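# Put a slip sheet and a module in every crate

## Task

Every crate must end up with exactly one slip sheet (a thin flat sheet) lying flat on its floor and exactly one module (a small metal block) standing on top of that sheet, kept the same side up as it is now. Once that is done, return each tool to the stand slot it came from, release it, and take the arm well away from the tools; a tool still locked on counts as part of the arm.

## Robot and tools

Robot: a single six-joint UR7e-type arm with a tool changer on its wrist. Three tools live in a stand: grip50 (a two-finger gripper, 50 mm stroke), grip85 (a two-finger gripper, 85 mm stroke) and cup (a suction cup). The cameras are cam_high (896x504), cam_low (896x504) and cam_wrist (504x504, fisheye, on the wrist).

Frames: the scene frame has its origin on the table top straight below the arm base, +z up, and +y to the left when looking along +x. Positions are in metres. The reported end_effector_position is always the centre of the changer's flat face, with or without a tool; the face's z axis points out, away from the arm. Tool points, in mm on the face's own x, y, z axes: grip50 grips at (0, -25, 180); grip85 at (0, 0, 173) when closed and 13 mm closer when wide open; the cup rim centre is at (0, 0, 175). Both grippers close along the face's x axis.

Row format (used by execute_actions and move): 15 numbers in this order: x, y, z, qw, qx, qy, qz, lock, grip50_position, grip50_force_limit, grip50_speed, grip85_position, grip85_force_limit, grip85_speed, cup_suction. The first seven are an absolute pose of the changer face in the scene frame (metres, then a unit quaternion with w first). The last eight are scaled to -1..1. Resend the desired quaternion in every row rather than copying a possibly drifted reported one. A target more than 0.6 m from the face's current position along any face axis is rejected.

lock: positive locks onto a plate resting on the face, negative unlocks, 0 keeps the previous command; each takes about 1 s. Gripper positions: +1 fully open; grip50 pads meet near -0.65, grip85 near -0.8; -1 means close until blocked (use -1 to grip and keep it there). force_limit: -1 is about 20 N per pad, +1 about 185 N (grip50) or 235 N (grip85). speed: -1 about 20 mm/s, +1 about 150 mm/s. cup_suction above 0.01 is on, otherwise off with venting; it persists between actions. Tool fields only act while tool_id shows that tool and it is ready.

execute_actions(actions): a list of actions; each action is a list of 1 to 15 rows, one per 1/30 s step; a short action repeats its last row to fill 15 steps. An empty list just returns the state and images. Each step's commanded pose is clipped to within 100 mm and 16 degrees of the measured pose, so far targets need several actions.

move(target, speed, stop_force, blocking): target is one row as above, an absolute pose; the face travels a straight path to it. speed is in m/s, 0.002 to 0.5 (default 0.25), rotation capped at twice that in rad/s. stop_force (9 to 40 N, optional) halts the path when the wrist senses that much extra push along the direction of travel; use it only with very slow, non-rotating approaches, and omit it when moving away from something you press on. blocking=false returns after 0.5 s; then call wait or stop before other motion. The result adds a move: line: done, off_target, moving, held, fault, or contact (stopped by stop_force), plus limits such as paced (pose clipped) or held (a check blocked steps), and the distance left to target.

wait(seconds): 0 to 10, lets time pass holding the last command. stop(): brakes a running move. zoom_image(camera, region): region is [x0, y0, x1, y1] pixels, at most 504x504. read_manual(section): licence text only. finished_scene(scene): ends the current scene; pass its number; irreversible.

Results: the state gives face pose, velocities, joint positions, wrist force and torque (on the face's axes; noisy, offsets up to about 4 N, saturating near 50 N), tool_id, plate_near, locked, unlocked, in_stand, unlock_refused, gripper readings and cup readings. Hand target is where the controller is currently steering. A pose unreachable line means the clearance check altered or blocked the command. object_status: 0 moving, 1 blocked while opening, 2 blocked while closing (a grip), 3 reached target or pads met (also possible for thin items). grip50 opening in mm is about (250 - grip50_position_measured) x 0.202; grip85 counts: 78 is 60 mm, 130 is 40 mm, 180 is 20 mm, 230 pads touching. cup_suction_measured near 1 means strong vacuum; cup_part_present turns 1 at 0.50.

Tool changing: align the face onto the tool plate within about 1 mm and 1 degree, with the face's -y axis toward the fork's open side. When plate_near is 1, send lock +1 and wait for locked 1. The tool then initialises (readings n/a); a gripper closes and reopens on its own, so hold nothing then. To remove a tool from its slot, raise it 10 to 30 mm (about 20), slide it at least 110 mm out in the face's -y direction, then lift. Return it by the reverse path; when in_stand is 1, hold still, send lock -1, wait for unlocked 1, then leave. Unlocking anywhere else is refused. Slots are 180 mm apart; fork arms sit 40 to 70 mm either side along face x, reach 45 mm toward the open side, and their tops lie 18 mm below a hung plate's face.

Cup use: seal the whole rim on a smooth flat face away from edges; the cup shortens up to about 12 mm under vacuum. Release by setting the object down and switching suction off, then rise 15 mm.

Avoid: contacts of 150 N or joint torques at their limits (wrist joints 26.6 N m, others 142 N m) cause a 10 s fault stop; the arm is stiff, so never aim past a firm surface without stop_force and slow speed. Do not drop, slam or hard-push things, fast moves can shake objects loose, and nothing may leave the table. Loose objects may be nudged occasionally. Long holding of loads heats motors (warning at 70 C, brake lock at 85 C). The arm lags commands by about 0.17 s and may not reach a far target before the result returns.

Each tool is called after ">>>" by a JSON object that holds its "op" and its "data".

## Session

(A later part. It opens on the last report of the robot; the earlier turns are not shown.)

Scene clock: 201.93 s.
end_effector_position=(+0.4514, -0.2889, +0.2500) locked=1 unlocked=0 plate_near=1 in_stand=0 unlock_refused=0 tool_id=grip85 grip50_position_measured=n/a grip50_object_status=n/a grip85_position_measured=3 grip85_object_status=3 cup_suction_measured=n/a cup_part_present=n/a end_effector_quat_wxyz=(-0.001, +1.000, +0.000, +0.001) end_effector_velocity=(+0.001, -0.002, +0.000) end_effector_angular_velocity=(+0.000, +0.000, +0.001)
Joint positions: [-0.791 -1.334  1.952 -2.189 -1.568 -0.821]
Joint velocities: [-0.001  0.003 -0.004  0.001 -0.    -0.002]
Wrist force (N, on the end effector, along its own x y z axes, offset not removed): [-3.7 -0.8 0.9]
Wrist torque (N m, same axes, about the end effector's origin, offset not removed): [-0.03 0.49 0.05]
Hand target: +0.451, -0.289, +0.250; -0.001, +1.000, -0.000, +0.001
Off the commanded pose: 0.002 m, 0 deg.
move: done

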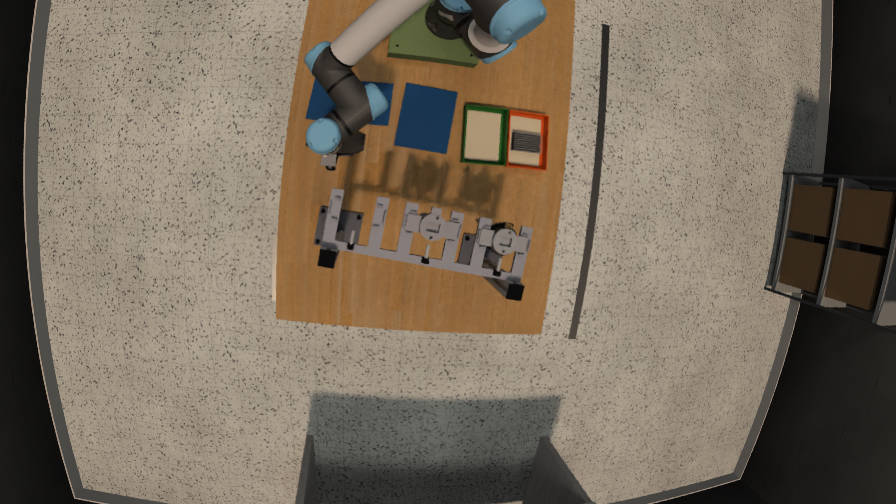

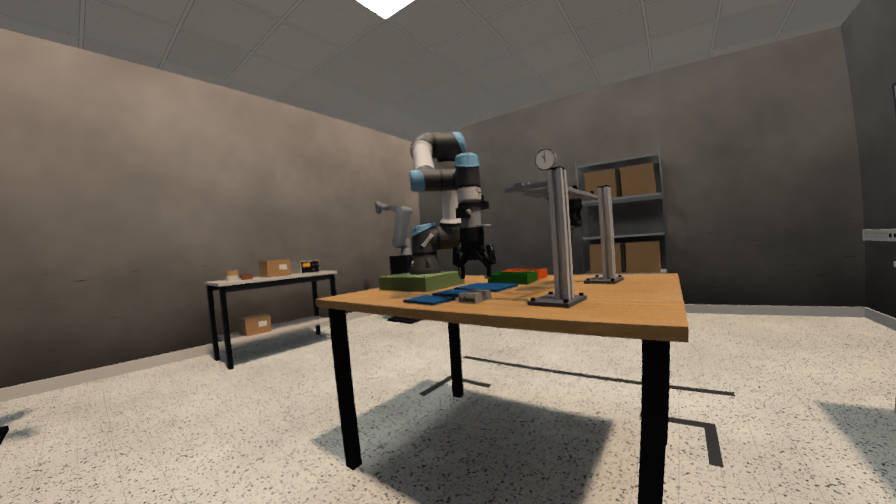

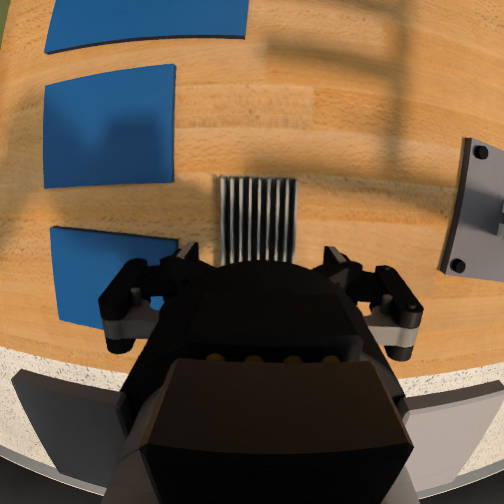

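>>> {"op": "move", "data": {"target": [0.45,-0.29,0.191,0,1,0,0,0,1,0,0,1,-0.6,0,0], "speed": 0.05}}

>>> {"op": "move", "data": {"target": [0.45,-0.29,0.191,0,1,0,0,0,1,0,0,-1,-0.6,-0.5,0]}}

>>> {"op": "move", "data": {"target": [0.45,-0.29,0.25,0,1,0,0,0,1,0,0,-1,-0.6,-0.5,0], "speed": 0.07}}

>>> {"op": "move", "data": {"target": [0.37,0.163,0.25,0,1,0.012,0,0,1,0,0,-1,-0.6,-0.5,0], "speed": 0.2}}

>>> {"op": "move", "data": {"target": [0.37,0.163,0.197,0,1,0.012,0,0,1,0,0,-1,-0.6,-0.5,0], "speed": 0.025}}

>>> {"op": "move", "data": {"target": [0.37,0.163,0.197,0,1,0.012,0,0,1,0,0,1,-0.6,0,0]}}

>>> {"op": "move", "data": {"target": [0.37,0.163,0.25,0,1,0.012,0,0,1,0,0,1,-0.6,0,0], "speed": 0.08}}

>>> {"op": "move", "data": {"target": [0.45,-0.179,0.38,0,0.745,0.667,0,0,1,0,0,1,-0.6,0,0]}}

>>> {"op": "move", "data": {"target": [0.6165,-0.1975,0.38,0,0.745,0.667,0,0,1,0,0,1,-0.6,0,0], "speed": 0.08}}

>>> {"op": "move", "data": {"target": [0.6165,-0.1975,0.361,0,0.745,0.667,0,0,1,0,0,1,-0.6,0,0], "speed": 0.01}}

>>> {"op": "execute_actions", "data": {"actions": [[[0.6165,-0.1975,0.361,0,0.745,0.667,0,-1,1,0,0,1,-0.6,0,0]],[[0.6165,-0.1975,0.361,0,0.745,0.667,0,-1,1,0,0,1,-0.6,0,0]],[[0.6165,-0.1975,0.361,0,0.745,0.667,0,-1,1,0,0,1,-0.6,0,0]]]}}

>>> {"op": "move", "data": {"target": [0.6165,-0.1975,0.387,0,0.745,0.667,0,0,1,0,0,1,-0.6,0,0], "speed": 0.03}}

>>> {"op": "move", "data": {"target": [0.35,-0.2,0.47,0,0.745,0.667,0,0,1,0,0,1,-0.6,0,0]}}

Scene clock: 208.93 s.
end_effector_position=(+0.4500, -0.2900, +0.1912) locked=1 unlocked=0 plate_near=1 in_stand=0 unlock_refused=0 tool_id=grip85 grip50_position_measured=n/a grip50_object_status=n/a grip85_position_measured=3 grip85_object_status=3 cup_suction_measured=n/a cup_part_present=n/a end_effector_quat_wxyz=(-0.000, +1.000, +0.000, +0.000) end_effector_velocity=(-0.000, -0.000, -0.002) end_effector_angular_velocity=(+0.000, -0.000, +0.000)
Joint positions: [-0.794 -1.238  2.014 -2.347 -1.571 -0.824]
Joint velocities: [-0.     0.003  0.002 -0.004  0.    -0.001]
Wrist force (N, on the end effector, along its own x y z axes, offset not removed): [-1.9 2.4 -3.7]
Wrist torque (N m, same axes, about the end effector's origin, offset not removed): [0.16 0.20 0.06]
Hand target: +0.450, -0.290, +0.191; -0.000, +1.000, +0.000, +0.000
Off the commanded pose: 0.000 m, 0 deg.
move: done

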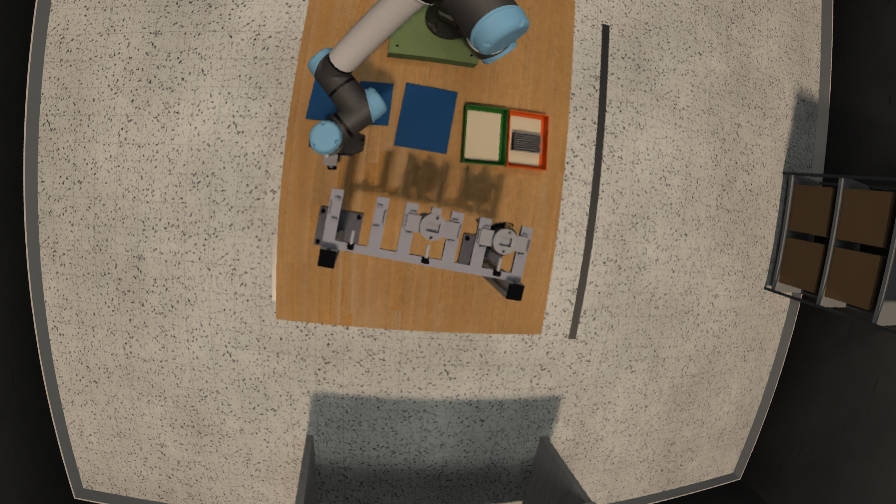

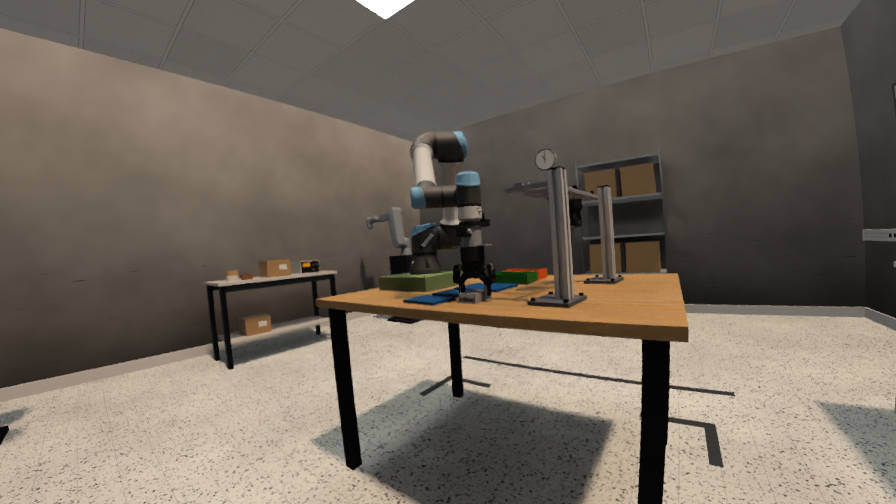

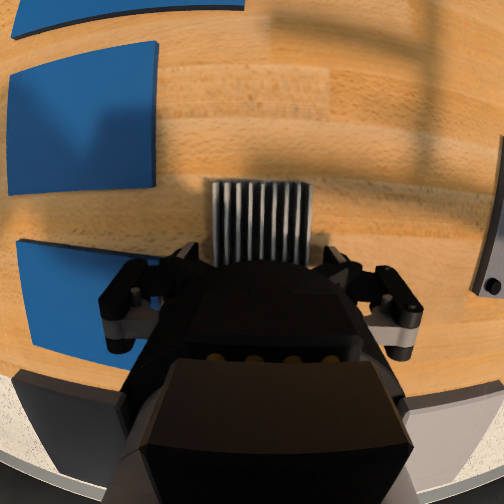

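Scene clock: 209.77 s.
end_effector_position=(+0.4500, -0.2900, +0.1910) locked=1 unlocked=0 plate_near=1 in_stand=0 unlock_refused=0 tool_id=grip85 grip50_position_measured=n/a grip50_object_status=n/a grip85_position_measured=79 grip85_object_status=2 cup_suction_measured=n/a cup_part_present=n/a end_effector_quat_wxyz=(+0.000, +1.000, +0.000, +0.000) end_effector_velocity=(+0.000, +0.000, +0.000) end_effector_angular_velocity=(-0.000, +0.001, +0.000)
Joint positions: [-0.794 -1.237  2.014 -2.347 -1.571 -0.824]
Joint velocities: [ 0.001 -0.    -0.     0.001 -0.001  0.001]
Wrist force (N, on the end effector, along its own x y z axes, offset not removed): [0.8 0.2 -23.9]
Wrist torque (N m, same axes, about the end effector's origin, offset not removed): [0.46 -0.76 -0.18]
Hand target: +0.450, -0.290, +0.191; +0.000, +1.000, +0.000, +0.000
Off the commanded pose: 0.000 m, 0 deg.
move: done

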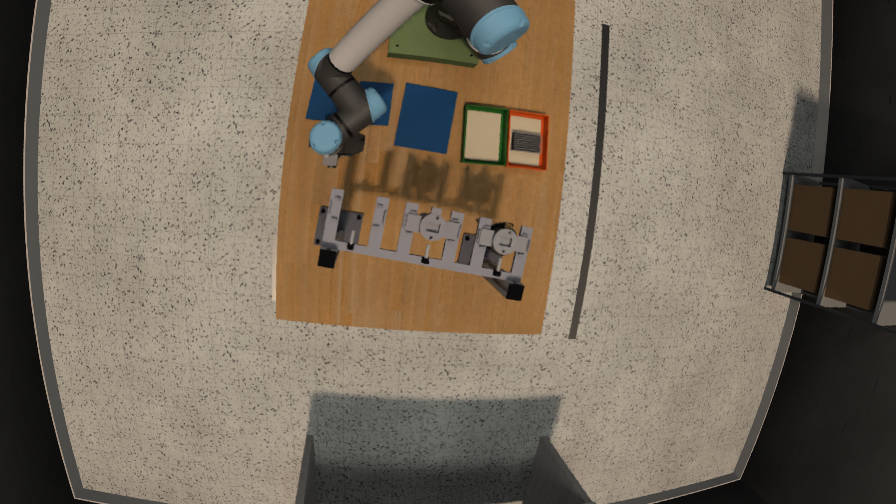

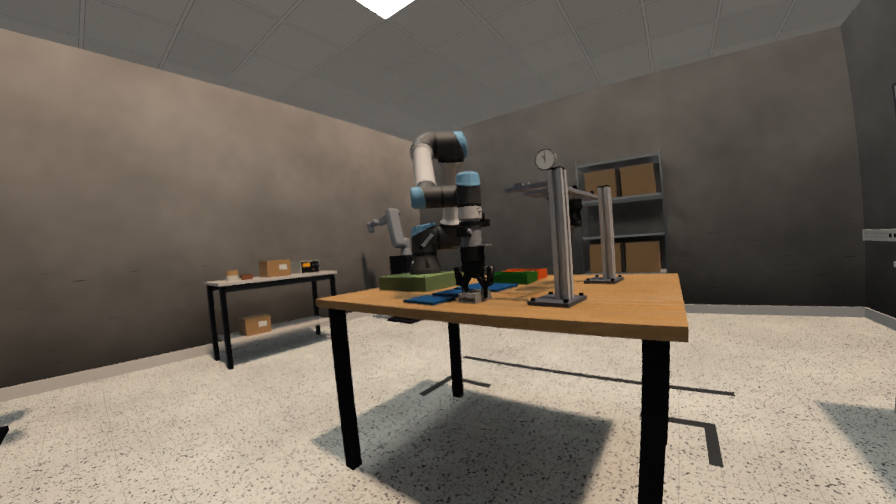

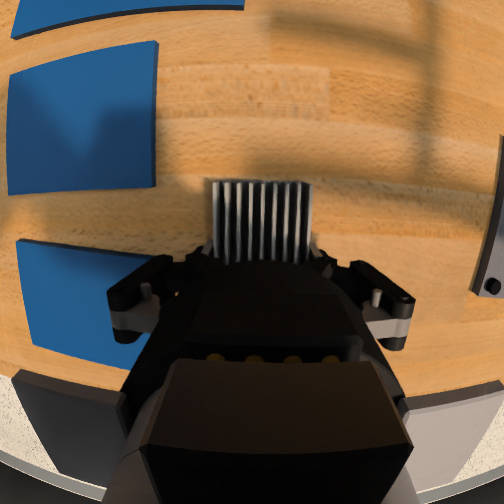

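Scene clock: 211.03 s.
end_effector_position=(+0.4500, -0.2900, +0.2498) locked=1 unlocked=0 plate_near=1 in_stand=0 unlock_refused=0 tool_id=grip85 grip50_position_measured=n/a grip50_object_status=n/a grip85_position_measured=79 grip85_object_status=2 cup_suction_measured=n/a cup_part_present=n/a end_effector_quat_wxyz=(+0.000, +1.000, -0.000, -0.000) end_effector_velocity=(+0.000, +0.000, +0.001) end_effector_angular_velocity=(-0.000, +0.000, +0.002)
Joint positions: [-0.794 -1.334  1.954 -2.19  -1.571 -0.824]
Joint velocities: [ 0.001 -0.002 -0.002  0.004 -0.    -0.001]
Wrist force (N, on the end effector, along its own x y z axes, offset not removed): [-2.4 -1.9 2.7]
Wrist torque (N m, same axes, about the end effector's origin, offset not removed): [-0.07 0.22 0.02]
Hand target: +0.450, -0.290, +0.250; +0.000, +1.000, -0.000, +0.000
Off the commanded pose: 0.000 m, 0 deg.
move: done

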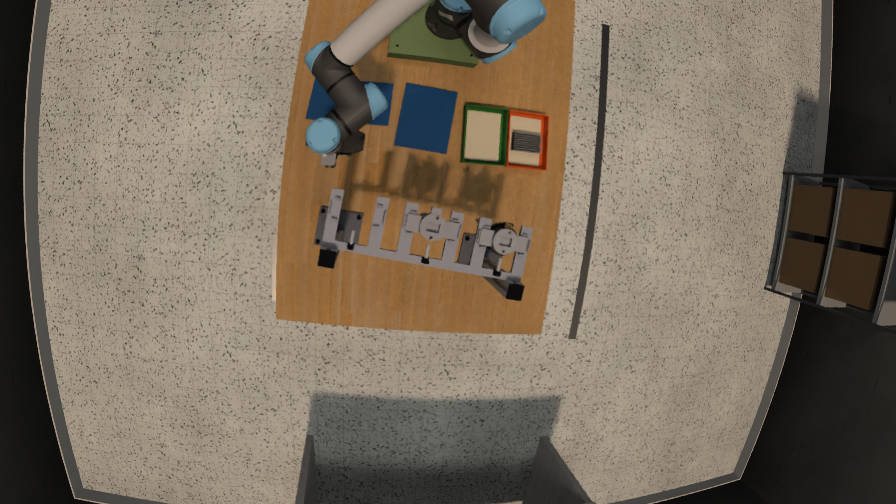

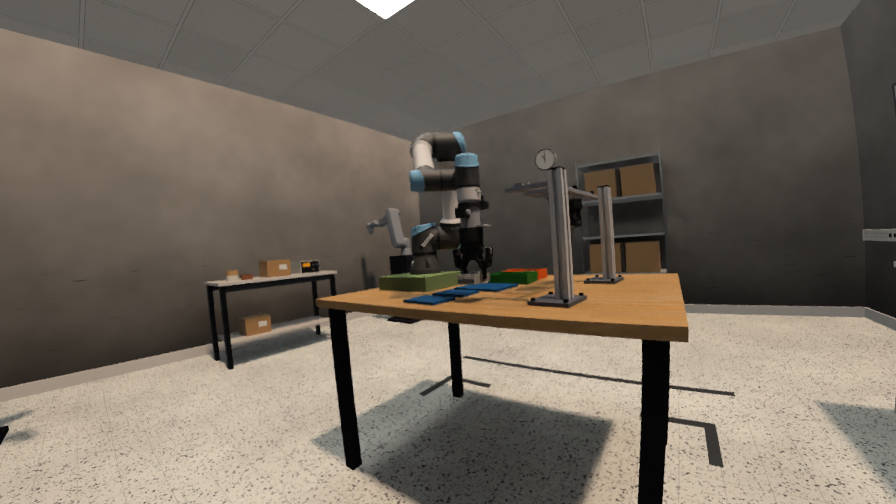

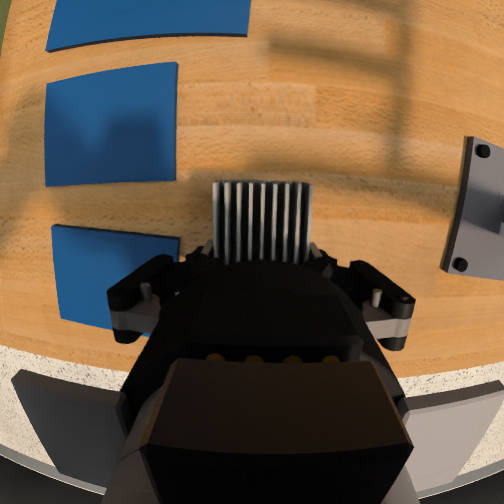

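Scene clock: 213.87 s.
end_effector_position=(+0.3688, +0.1621, +0.2499) locked=1 unlocked=0 plate_near=1 in_stand=0 unlock_refused=0 tool_id=grip85 grip50_position_measured=n/a grip50_object_status=n/a grip85_position_measured=79 grip85_object_status=2 cup_suction_measured=n/a cup_part_present=n/a end_effector_quat_wxyz=(+0.001, +1.000, +0.012, -0.001) end_effector_velocity=(-0.000, +0.002, -0.000) end_effector_angular_velocity=(-0.001, -0.000, -0.001)
Joint positions: [ 0.108 -1.643  2.295 -2.221 -1.572  0.054]
Joint velocities: [ 0.006  0.002 -0.002 -0.001 -0.001  0.006]
Wrist force (N, on the end effector, along its own x y z axes, offset not removed): [1.6 -0.1 0.2]
Wrist torque (N m, same axes, about the end effector's origin, offset not removed): [0.10 -0.01 -0.10]
Hand target: +0.369, +0.162, +0.250; +0.001, +1.000, +0.012, -0.001
Off the commanded pose: 0.001 m, 0 deg.
move: done

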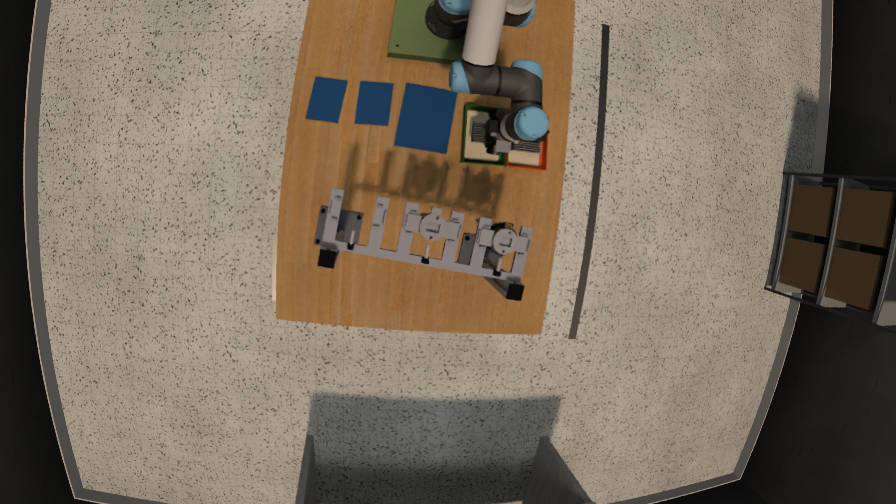

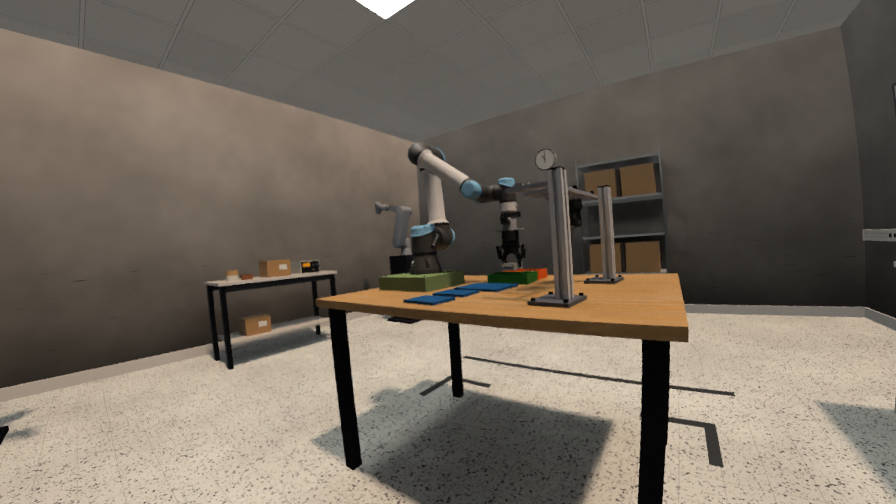

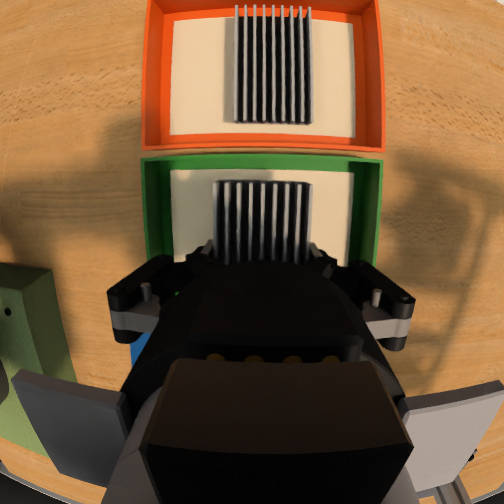

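Scene clock: 216.27 s.
end_effector_position=(+0.3700, +0.1630, +0.1972) locked=1 unlocked=0 plate_near=1 in_stand=0 unlock_refused=0 tool_id=grip85 grip50_position_measured=n/a grip50_object_status=n/a grip85_position_measured=79 grip85_object_status=2 cup_suction_measured=n/a cup_part_present=n/a end_effector_quat_wxyz=(+0.000, +1.000, +0.012, -0.000) end_effector_velocity=(-0.000, +0.001, -0.002) end_effector_angular_velocity=(-0.000, +0.000, +0.001)
Joint positions: [ 0.109 -1.524  2.362 -2.409 -1.571  0.055]
Joint velocities: [ 0.002  0.005  0.002 -0.007 -0.     0.001]
Wrist force (N, on the end effector, along its own x y z axes, offset not removed): [-2.4 0.2 -1.1]
Wrist torque (N m, same axes, about the end effector's origin, offset not removed): [0.07 0.05 0.12]
Hand target: +0.370, +0.163, +0.197; +0.000, +1.000, +0.012, -0.000
Off the commanded pose: 0.000 m, 0 deg.
move: done

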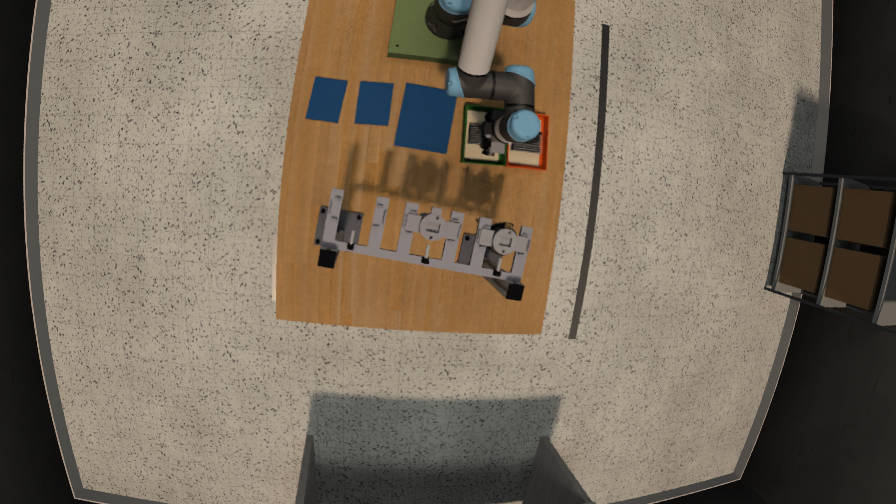

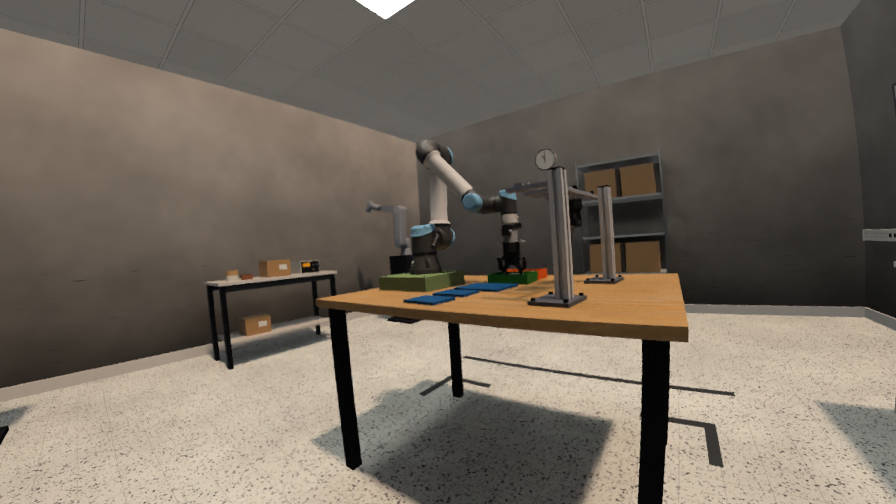

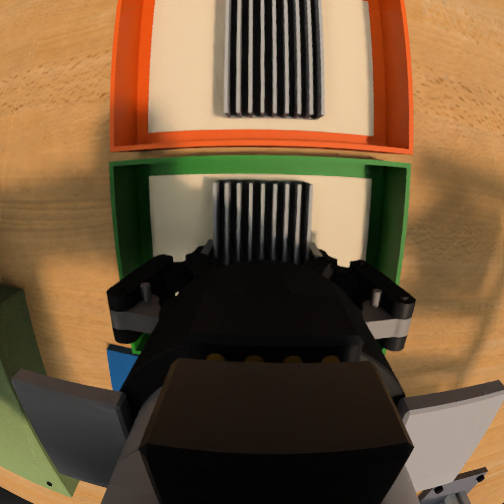

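Scene clock: 217.00 s.
end_effector_position=(+0.3700, +0.1630, +0.1970) locked=1 unlocked=0 plate_near=1 in_stand=0 unlock_refused=0 tool_id=grip85 grip50_position_measured=n/a grip50_object_status=n/a grip85_position_measured=3 grip85_object_status=0 cup_suction_measured=n/a cup_part_present=n/a end_effector_quat_wxyz=(-0.000, +1.000, +0.012, +0.000) end_effector_velocity=(+0.000, -0.000, -0.000) end_effector_angular_velocity=(+0.000, +0.000, -0.000)
Joint positions: [ 0.109 -1.523  2.363 -2.41  -1.571  0.055]
Joint velocities: [-0.001  0.    -0.    -0.     0.    -0.001]
Wrist force (N, on the end effector, along its own x y z axes, offset not removed): [-0.2 2.3 2.4]
Wrist torque (N m, same axes, about the end effector's origin, offset not removed): [0.22 0.18 0.01]
Hand target: +0.370, +0.163, +0.197; -0.000, +1.000, +0.012, -0.000
Off the commanded pose: 0.000 m, 0 deg.
move: done

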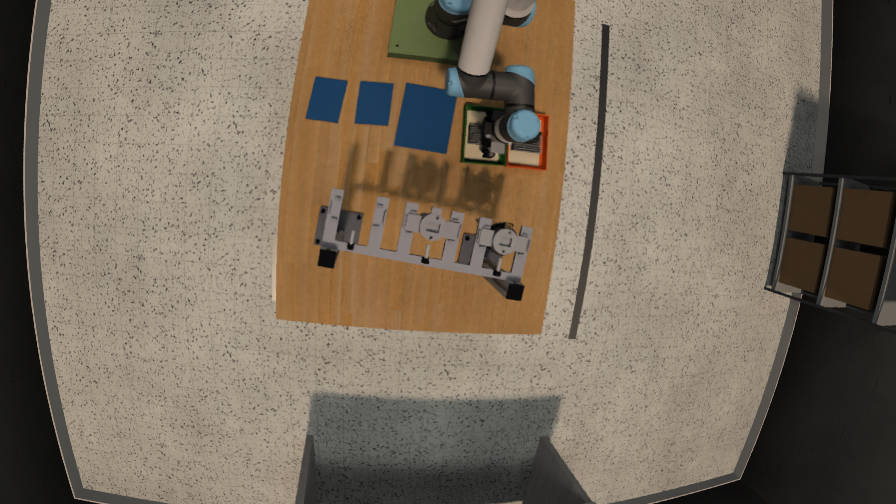

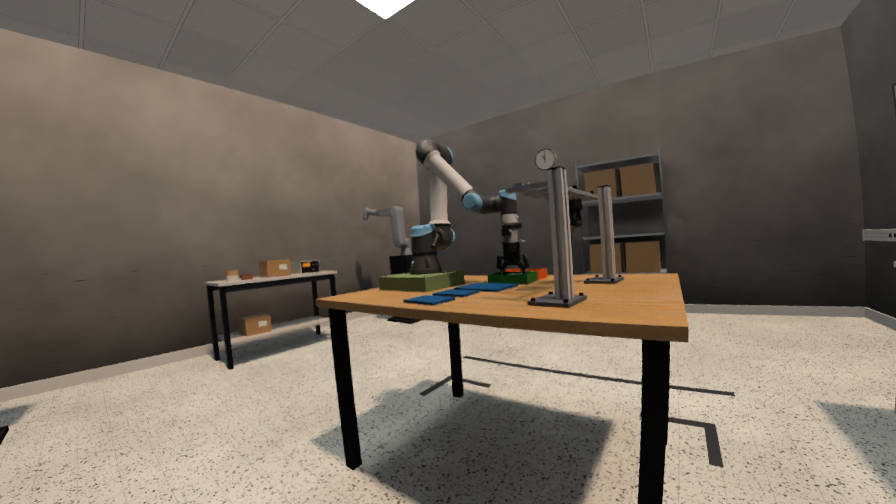

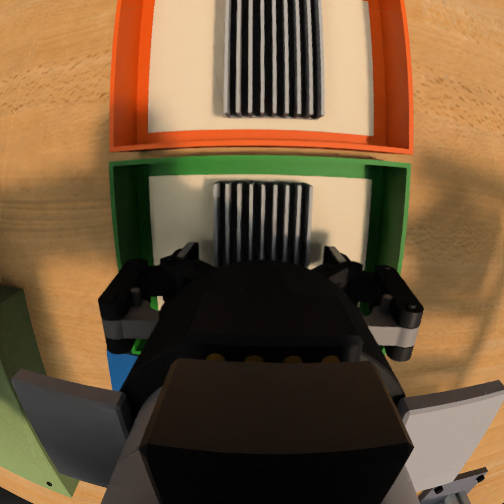

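Scene clock: 218.07 s.
end_effector_position=(+0.3700, +0.1631, +0.2498) locked=1 unlocked=0 plate_near=1 in_stand=0 unlock_refused=0 tool_id=grip85 grip50_position_measured=n/a grip50_object_status=n/a grip85_position_measured=3 grip85_object_status=3 cup_suction_measured=n/a cup_part_present=n/a end_effector_quat_wxyz=(-0.000, +1.000, +0.012, +0.000) end_effector_velocity=(+0.000, -0.001, +0.002) end_effector_angular_velocity=(-0.000, -0.000, -0.000)
Joint positions: [ 0.11  -1.639  2.293 -2.224 -1.571  0.055]
Joint velocities: [-0.001 -0.003 -0.003  0.006 -0.    -0.001]
Wrist force (N, on the end effector, along its own x y z axes, offset not removed): [-0.2 2.8 -4.7]
Wrist torque (N m, same axes, about the end effector's origin, offset not removed): [0.37 0.05 0.27]
Hand target: +0.370, +0.163, +0.250; +0.000, +1.000, +0.012, +0.000
Off the commanded pose: 0.000 m, 0 deg.
move: done

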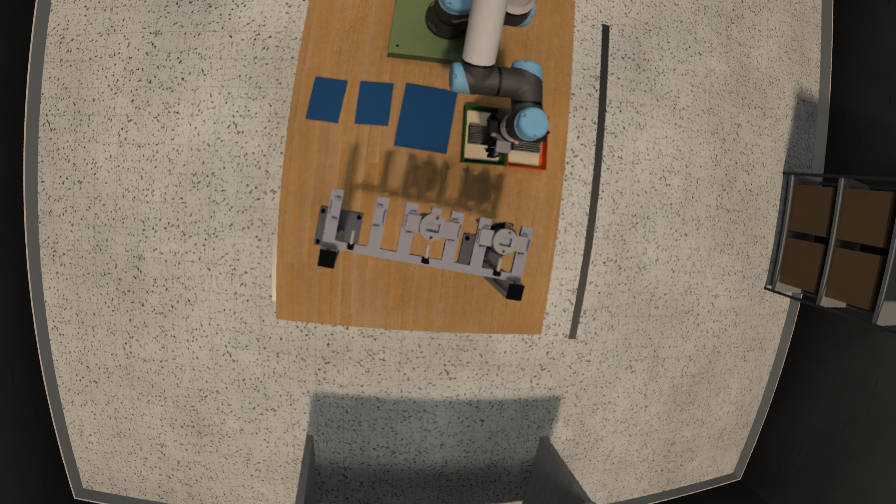

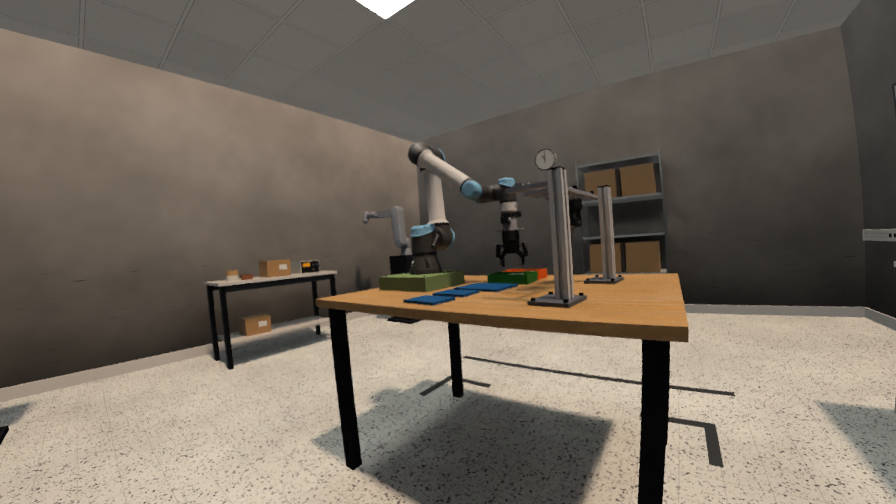

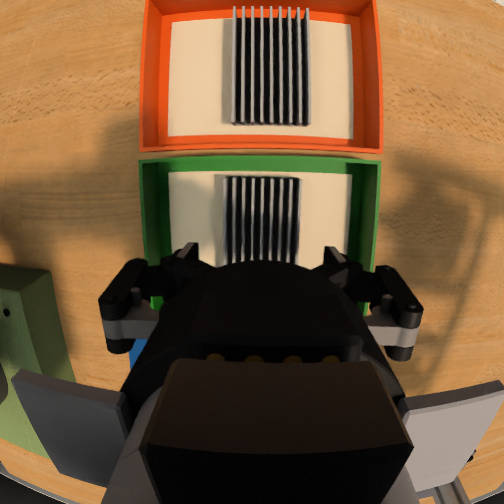

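Scene clock: 221.47 s.
end_effector_position=(+0.4509, -0.1783, +0.3799) locked=1 unlocked=0 plate_near=1 in_stand=0 unlock_refused=0 tool_id=grip85 grip50_position_measured=n/a grip50_object_status=n/a grip85_position_measured=3 grip85_object_status=3 cup_suction_measured=n/a cup_part_present=n/a end_effector_quat_wxyz=(+0.000, +0.745, +0.667, +0.001) end_effector_velocity=(+0.000, -0.002, +0.000) end_effector_angular_velocity=(+0.001, +0.000, +0.005)
Joint positions: [-0.625 -1.595  1.877 -1.854 -1.569 -2.115]
Joint velocities: [-0.003  0.002 -0.003  0.002  0.    -0.008]
Wrist force (N, on the end effector, along its own x y z axes, offset not removed): [-5.3 0.4 -2.4]
Wrist torque (N m, same axes, about the end effector's origin, offset not removed): [-0.10 0.41 0.05]
Hand target: +0.451, -0.178, +0.380; +0.000, +0.745, +0.667, +0.001
Off the commanded pose: 0.001 m, 0 deg.
move: done

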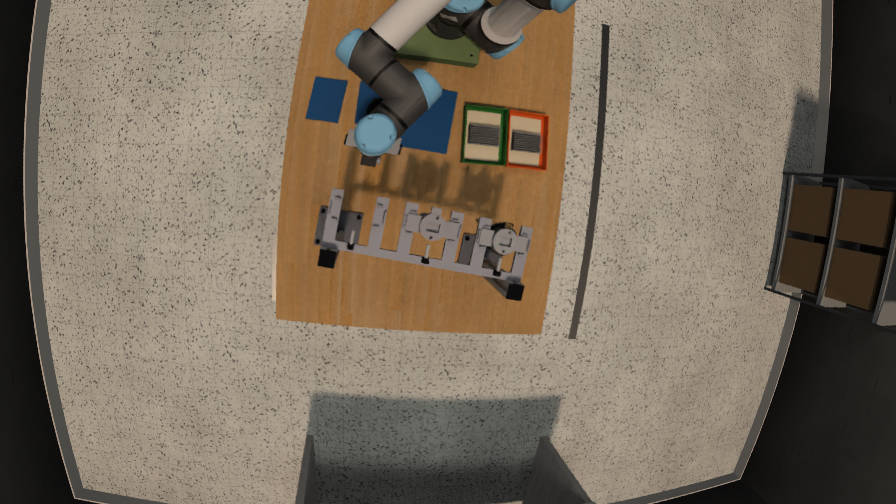

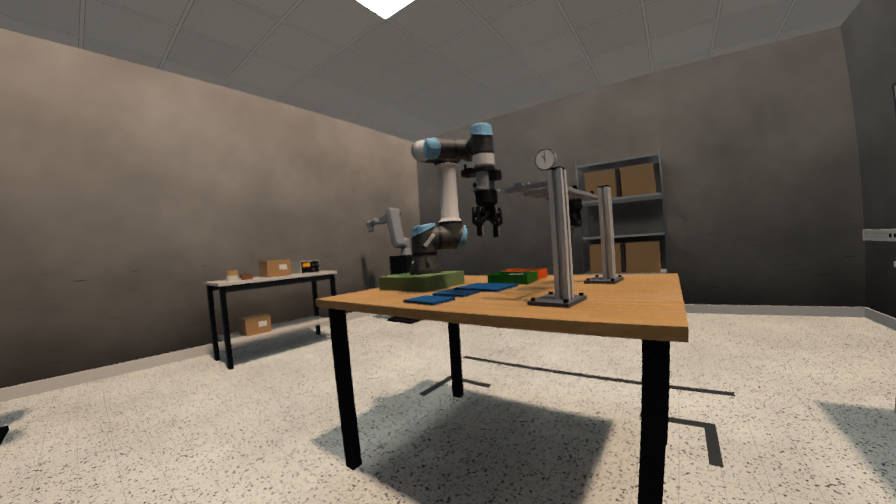

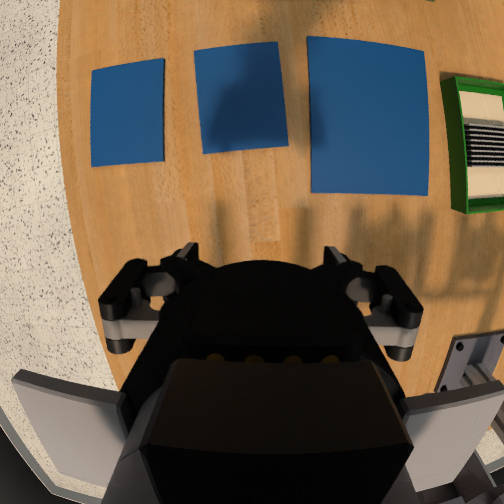

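Scene clock: 223.97 s.
end_effector_position=(+0.6163, -0.1973, +0.3801) locked=1 unlocked=0 plate_near=1 in_stand=0 unlock_refused=0 tool_id=grip85 grip50_position_measured=n/a grip50_object_status=n/a grip85_position_measured=3 grip85_object_status=3 cup_suction_measured=n/a cup_part_present=n/a end_effector_quat_wxyz=(-0.000, +0.745, +0.667, -0.000) end_effector_velocity=(+0.002, -0.001, -0.000) end_effector_angular_velocity=(-0.000, +0.001, -0.000)
Joint positions: [-0.487 -1.21   1.42  -1.781 -1.571 -1.977]
Joint velocities: [ 0.001  0.005 -0.006  0.002 -0.001  0.001]
Wrist force (N, on the end effector, along its own x y z axes, offset not removed): [-2.1 2.6 -0.8]
Wrist torque (N m, same axes, about the end effector's origin, offset not removed): [0.24 0.02 0.05]
Hand target: +0.616, -0.197, +0.380; -0.000, +0.745, +0.667, -0.000
Off the commanded pose: 0.000 m, 0 deg.
move: done

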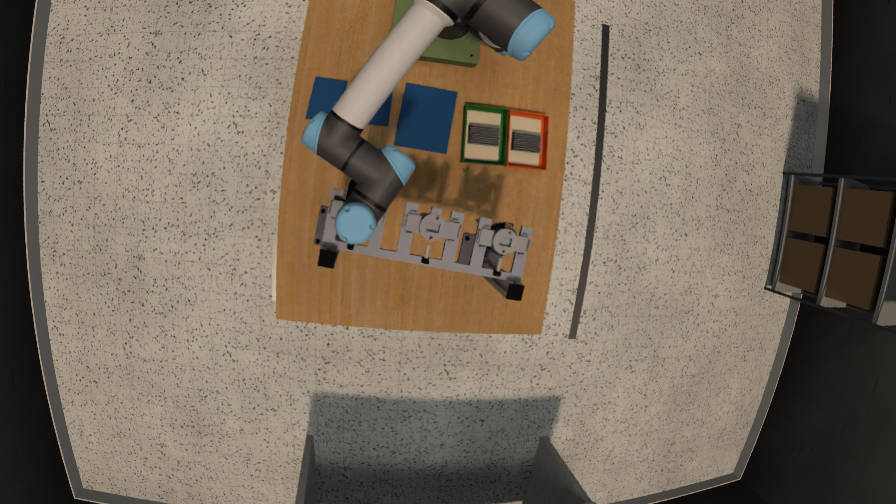

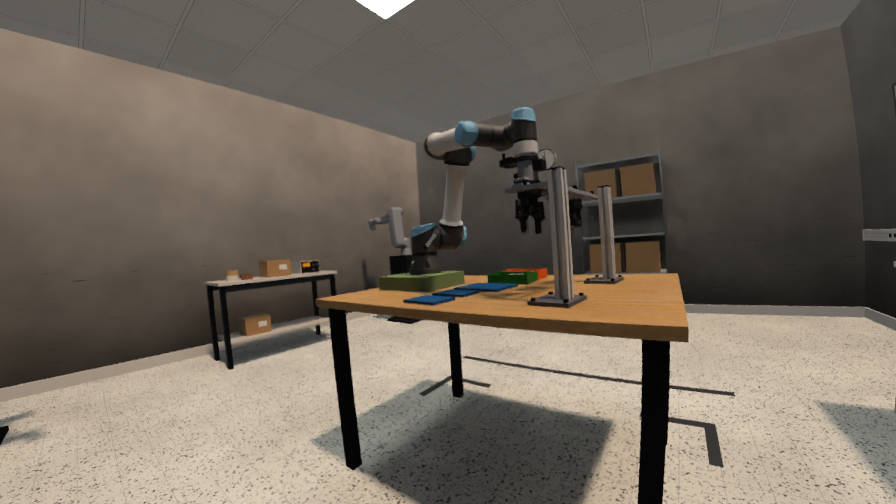

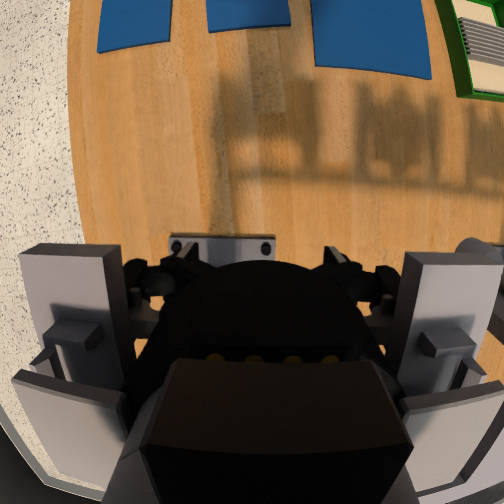

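Scene clock: 226.10 s.
end_effector_position=(+0.6165, -0.1975, +0.3611) locked=1 unlocked=0 plate_near=1 in_stand=1 unlock_refused=0 tool_id=grip85 grip50_position_measured=n/a grip50_object_status=n/a grip85_position_measured=3 grip85_object_status=3 cup_suction_measured=n/a cup_part_present=n/a end_effector_quat_wxyz=(-0.000, +0.745, +0.667, -0.000) end_effector_velocity=(+0.000, +0.000, -0.002) end_effector_angular_velocity=(+0.001, -0.000, -0.001)
Joint positions: [-0.487 -1.199  1.454 -1.826 -1.571 -1.978]
Joint velocities: [ 0.     0.001  0.003 -0.004  0.001  0.001]
Wrist force (N, on the end effector, along its own x y z axes, offset not removed): [-0.4 -0.2 -1.9]
Wrist torque (N m, same axes, about the end effector's origin, offset not removed): [-0.07 -0.18 0.10]
Hand target: +0.616, -0.197, +0.361; -0.000, +0.745, +0.667, -0.000
Off the commanded pose: 0.000 m, 0 deg.
move: done

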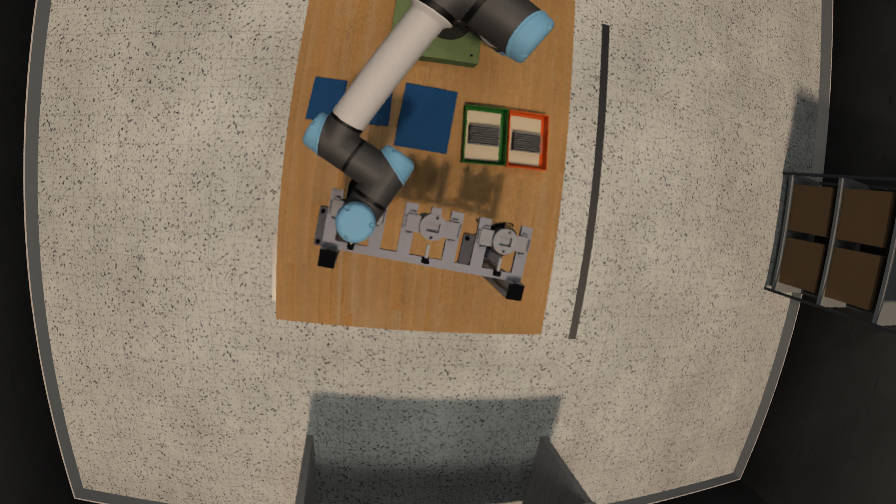

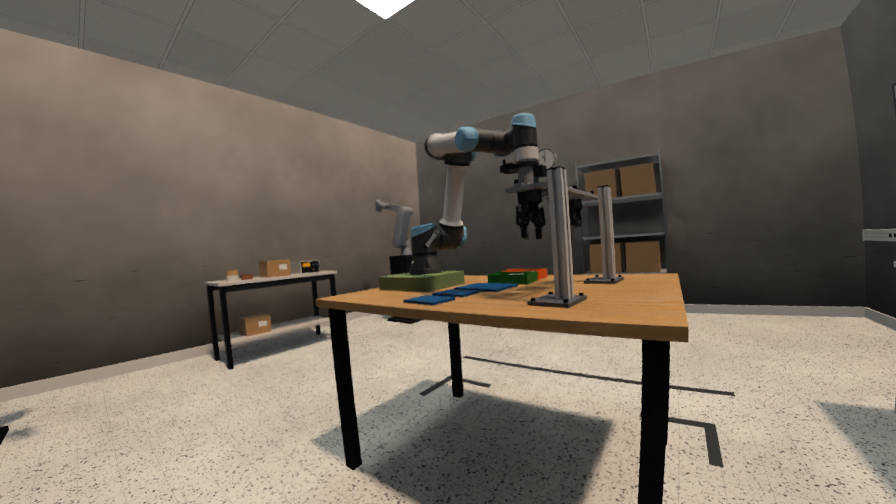

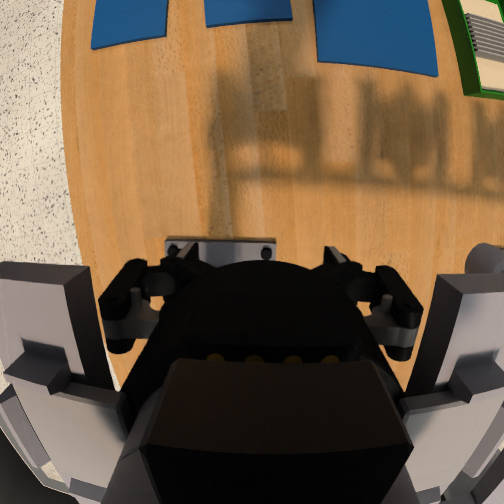

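Scene clock: 227.60 s.
end_effector_position=(+0.6165, -0.1975, +0.3610) locked=0 unlocked=1 plate_near=1 in_stand=1 unlock_refused=0 tool_id=none grip50_position_measured=n/a grip50_object_status=n/a grip85_position_measured=n/a grip85_object_status=n/a cup_suction_measured=n/a cup_part_present=n/a end_effector_quat_wxyz=(+0.000, +0.745, +0.667, +0.000) end_effector_velocity=(+0.000, +0.000, -0.000) end_effector_angular_velocity=(+0.000, +0.001, +0.001)
Joint positions: [-0.487 -1.199  1.455 -1.826 -1.571 -1.978]
Joint velocities: [ 0.001  0.     0.    -0.    -0.    -0.   ]
Wrist force (N, on the end effector, along its own x y z axes, offset not removed): [-1.1 0.4 -1.5]
Wrist torque (N m, same axes, about the end effector's origin, offset not removed): [0.00 -0.09 0.08]
Hand target: +0.617, -0.198, +0.361; +0.000, +0.745, +0.667, +0.000
Off the commanded pose: 0.000 m, 0 deg.

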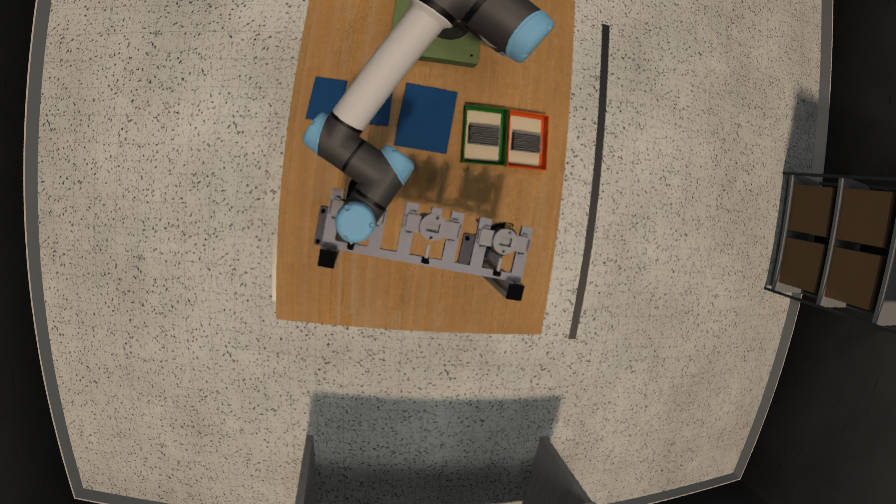

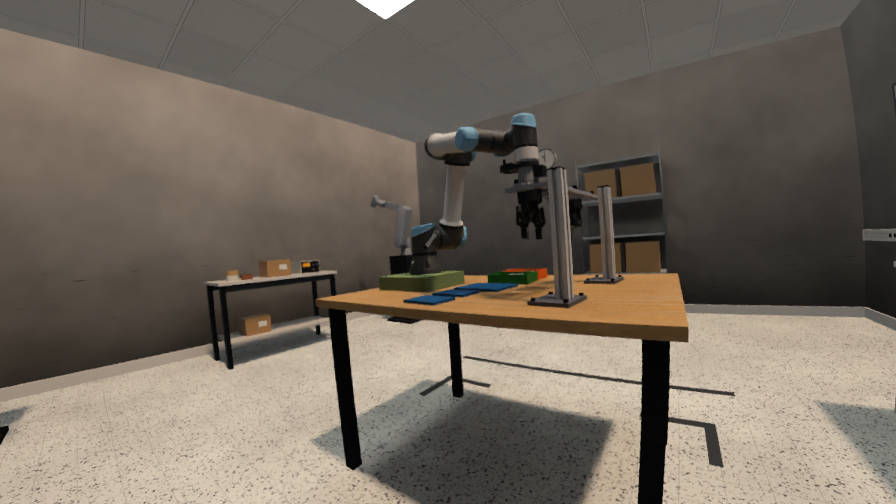

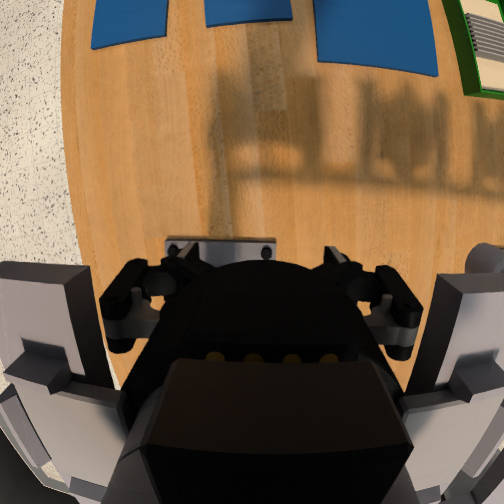

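Scene clock: 228.77 s.
end_effector_position=(+0.6165, -0.1975, +0.3868) locked=0 unlocked=1 plate_near=0 in_stand=0 unlock_refused=0 tool_id=none grip50_position_measured=n/a grip50_object_status=n/a grip85_position_measured=n/a grip85_object_status=n/a cup_suction_measured=n/a cup_part_present=n/a end_effector_quat_wxyz=(+0.000, +0.745, +0.667, +0.000) end_effector_velocity=(+0.000, +0.000, +0.002) end_effector_angular_velocity=(-0.000, -0.001, +0.001)
Joint positions: [-0.487 -1.212  1.406 -1.764 -1.571 -1.978]
Joint velocities: [ 0.001 -0.001 -0.005  0.005  0.    -0.001]
Wrist force (N, on the end effector, along its own x y z axes, offset not removed): [-0.9 1.0 -3.0]
Wrist torque (N m, same axes, about the end effector's origin, offset not removed): [0.24 -0.05 0.05]
Hand target: +0.617, -0.198, +0.387; +0.000, +0.745, +0.667, +0.000
Off the commanded pose: 0.000 m, 0 deg.
move: done

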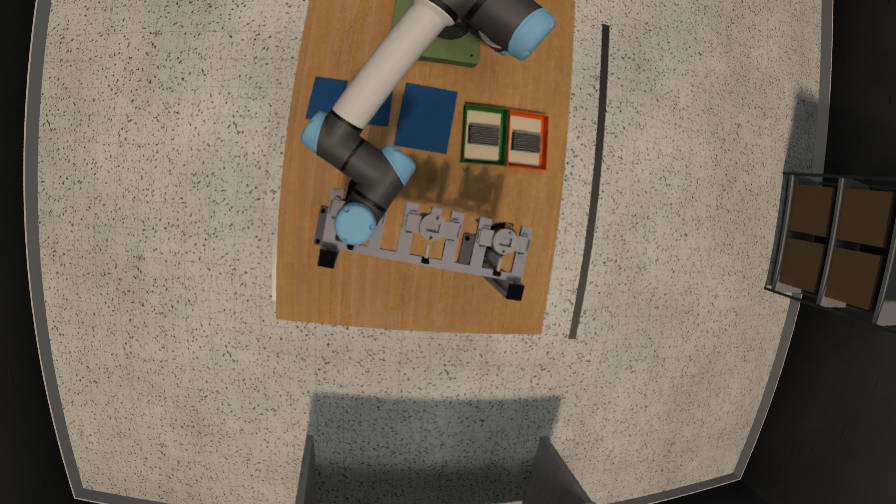

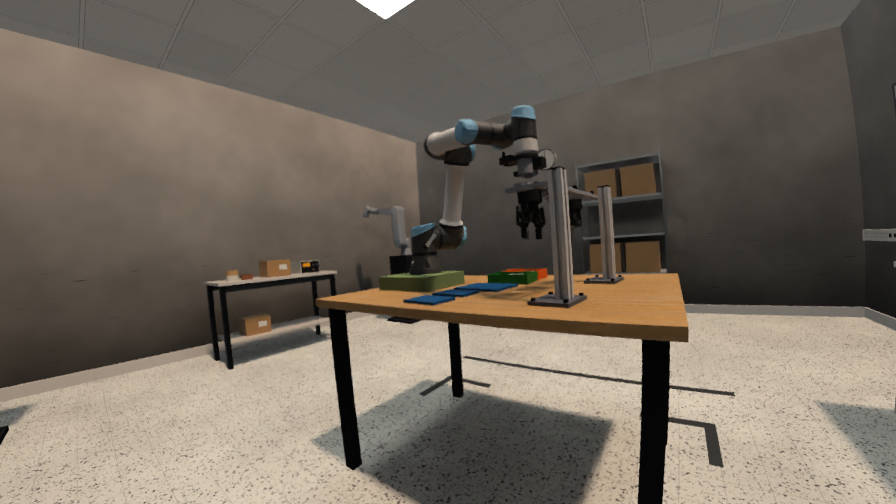

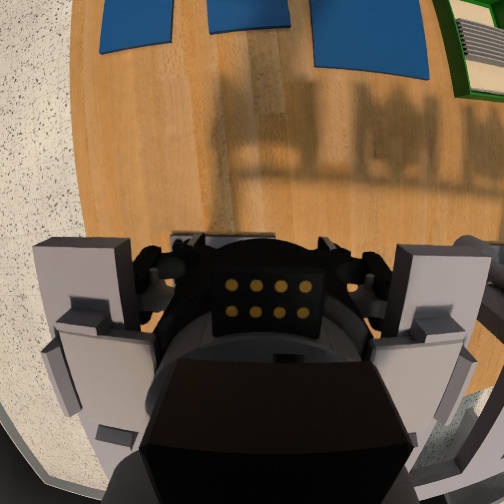

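Scene clock: 230.47 s.
end_effector_position=(+0.3504, -0.2003, +0.4697) locked=0 unlocked=1 plate_near=0 in_stand=0 unlock_refused=0 tool_id=none grip50_position_measured=n/a grip50_object_status=n/a grip85_position_measured=n/a grip85_object_status=n/a cup_suction_measured=n/a cup_part_present=n/a end_effector_quat_wxyz=(+0.000, +0.745, +0.667, +0.000) end_effector_velocity=(-0.002, +0.000, +0.001) end_effector_angular_velocity=(+0.000, -0.000, +0.000)
Joint positions: [-0.825 -1.835  1.847 -1.583 -1.57  -2.316]
Joint velocities: [-0.003 -0.004  0.002  0.003  0.    -0.004]
Wrist force (N, on the end effector, along its own x y z axes, offset not removed): [-0.4 3.1 -1.3]
Wrist torque (N m, same axes, about the end effector's origin, offset not removed): [0.08 0.26 -0.02]
Hand target: +0.350, -0.200, +0.470; +0.000, +0.745, +0.667, +0.000
Off the commanded pose: 0.001 m, 0 deg.
move: done

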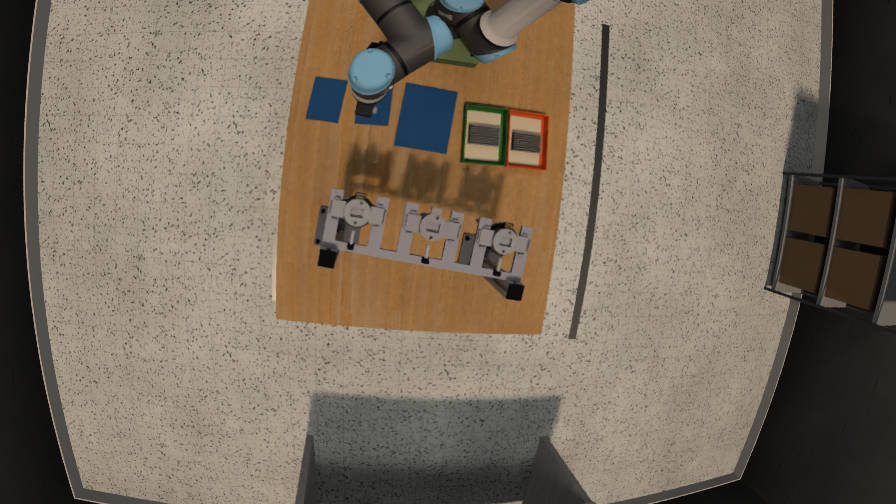

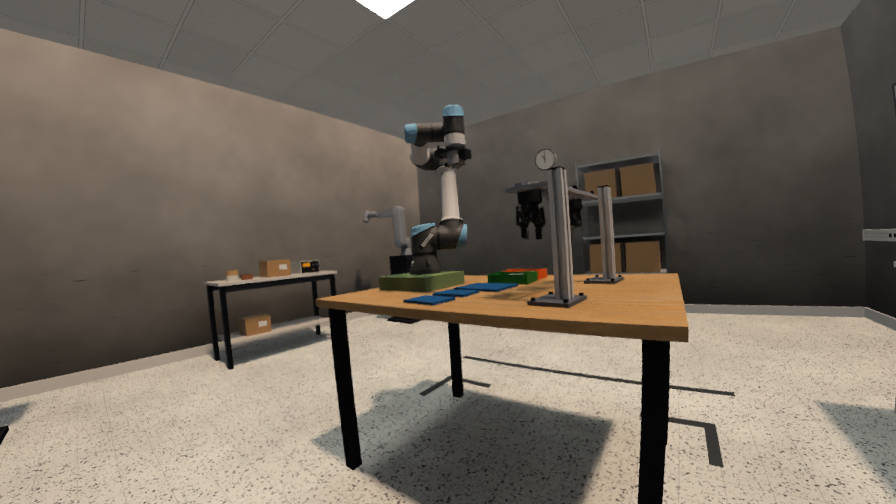

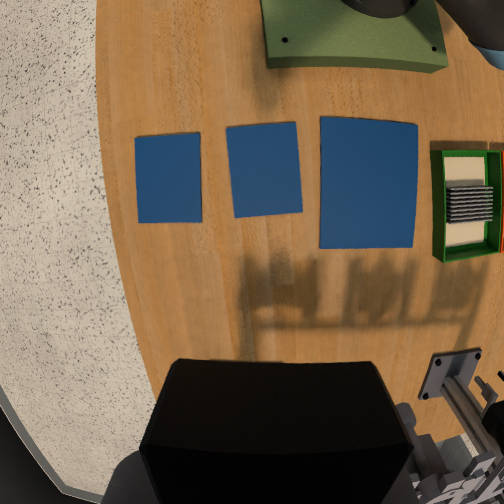

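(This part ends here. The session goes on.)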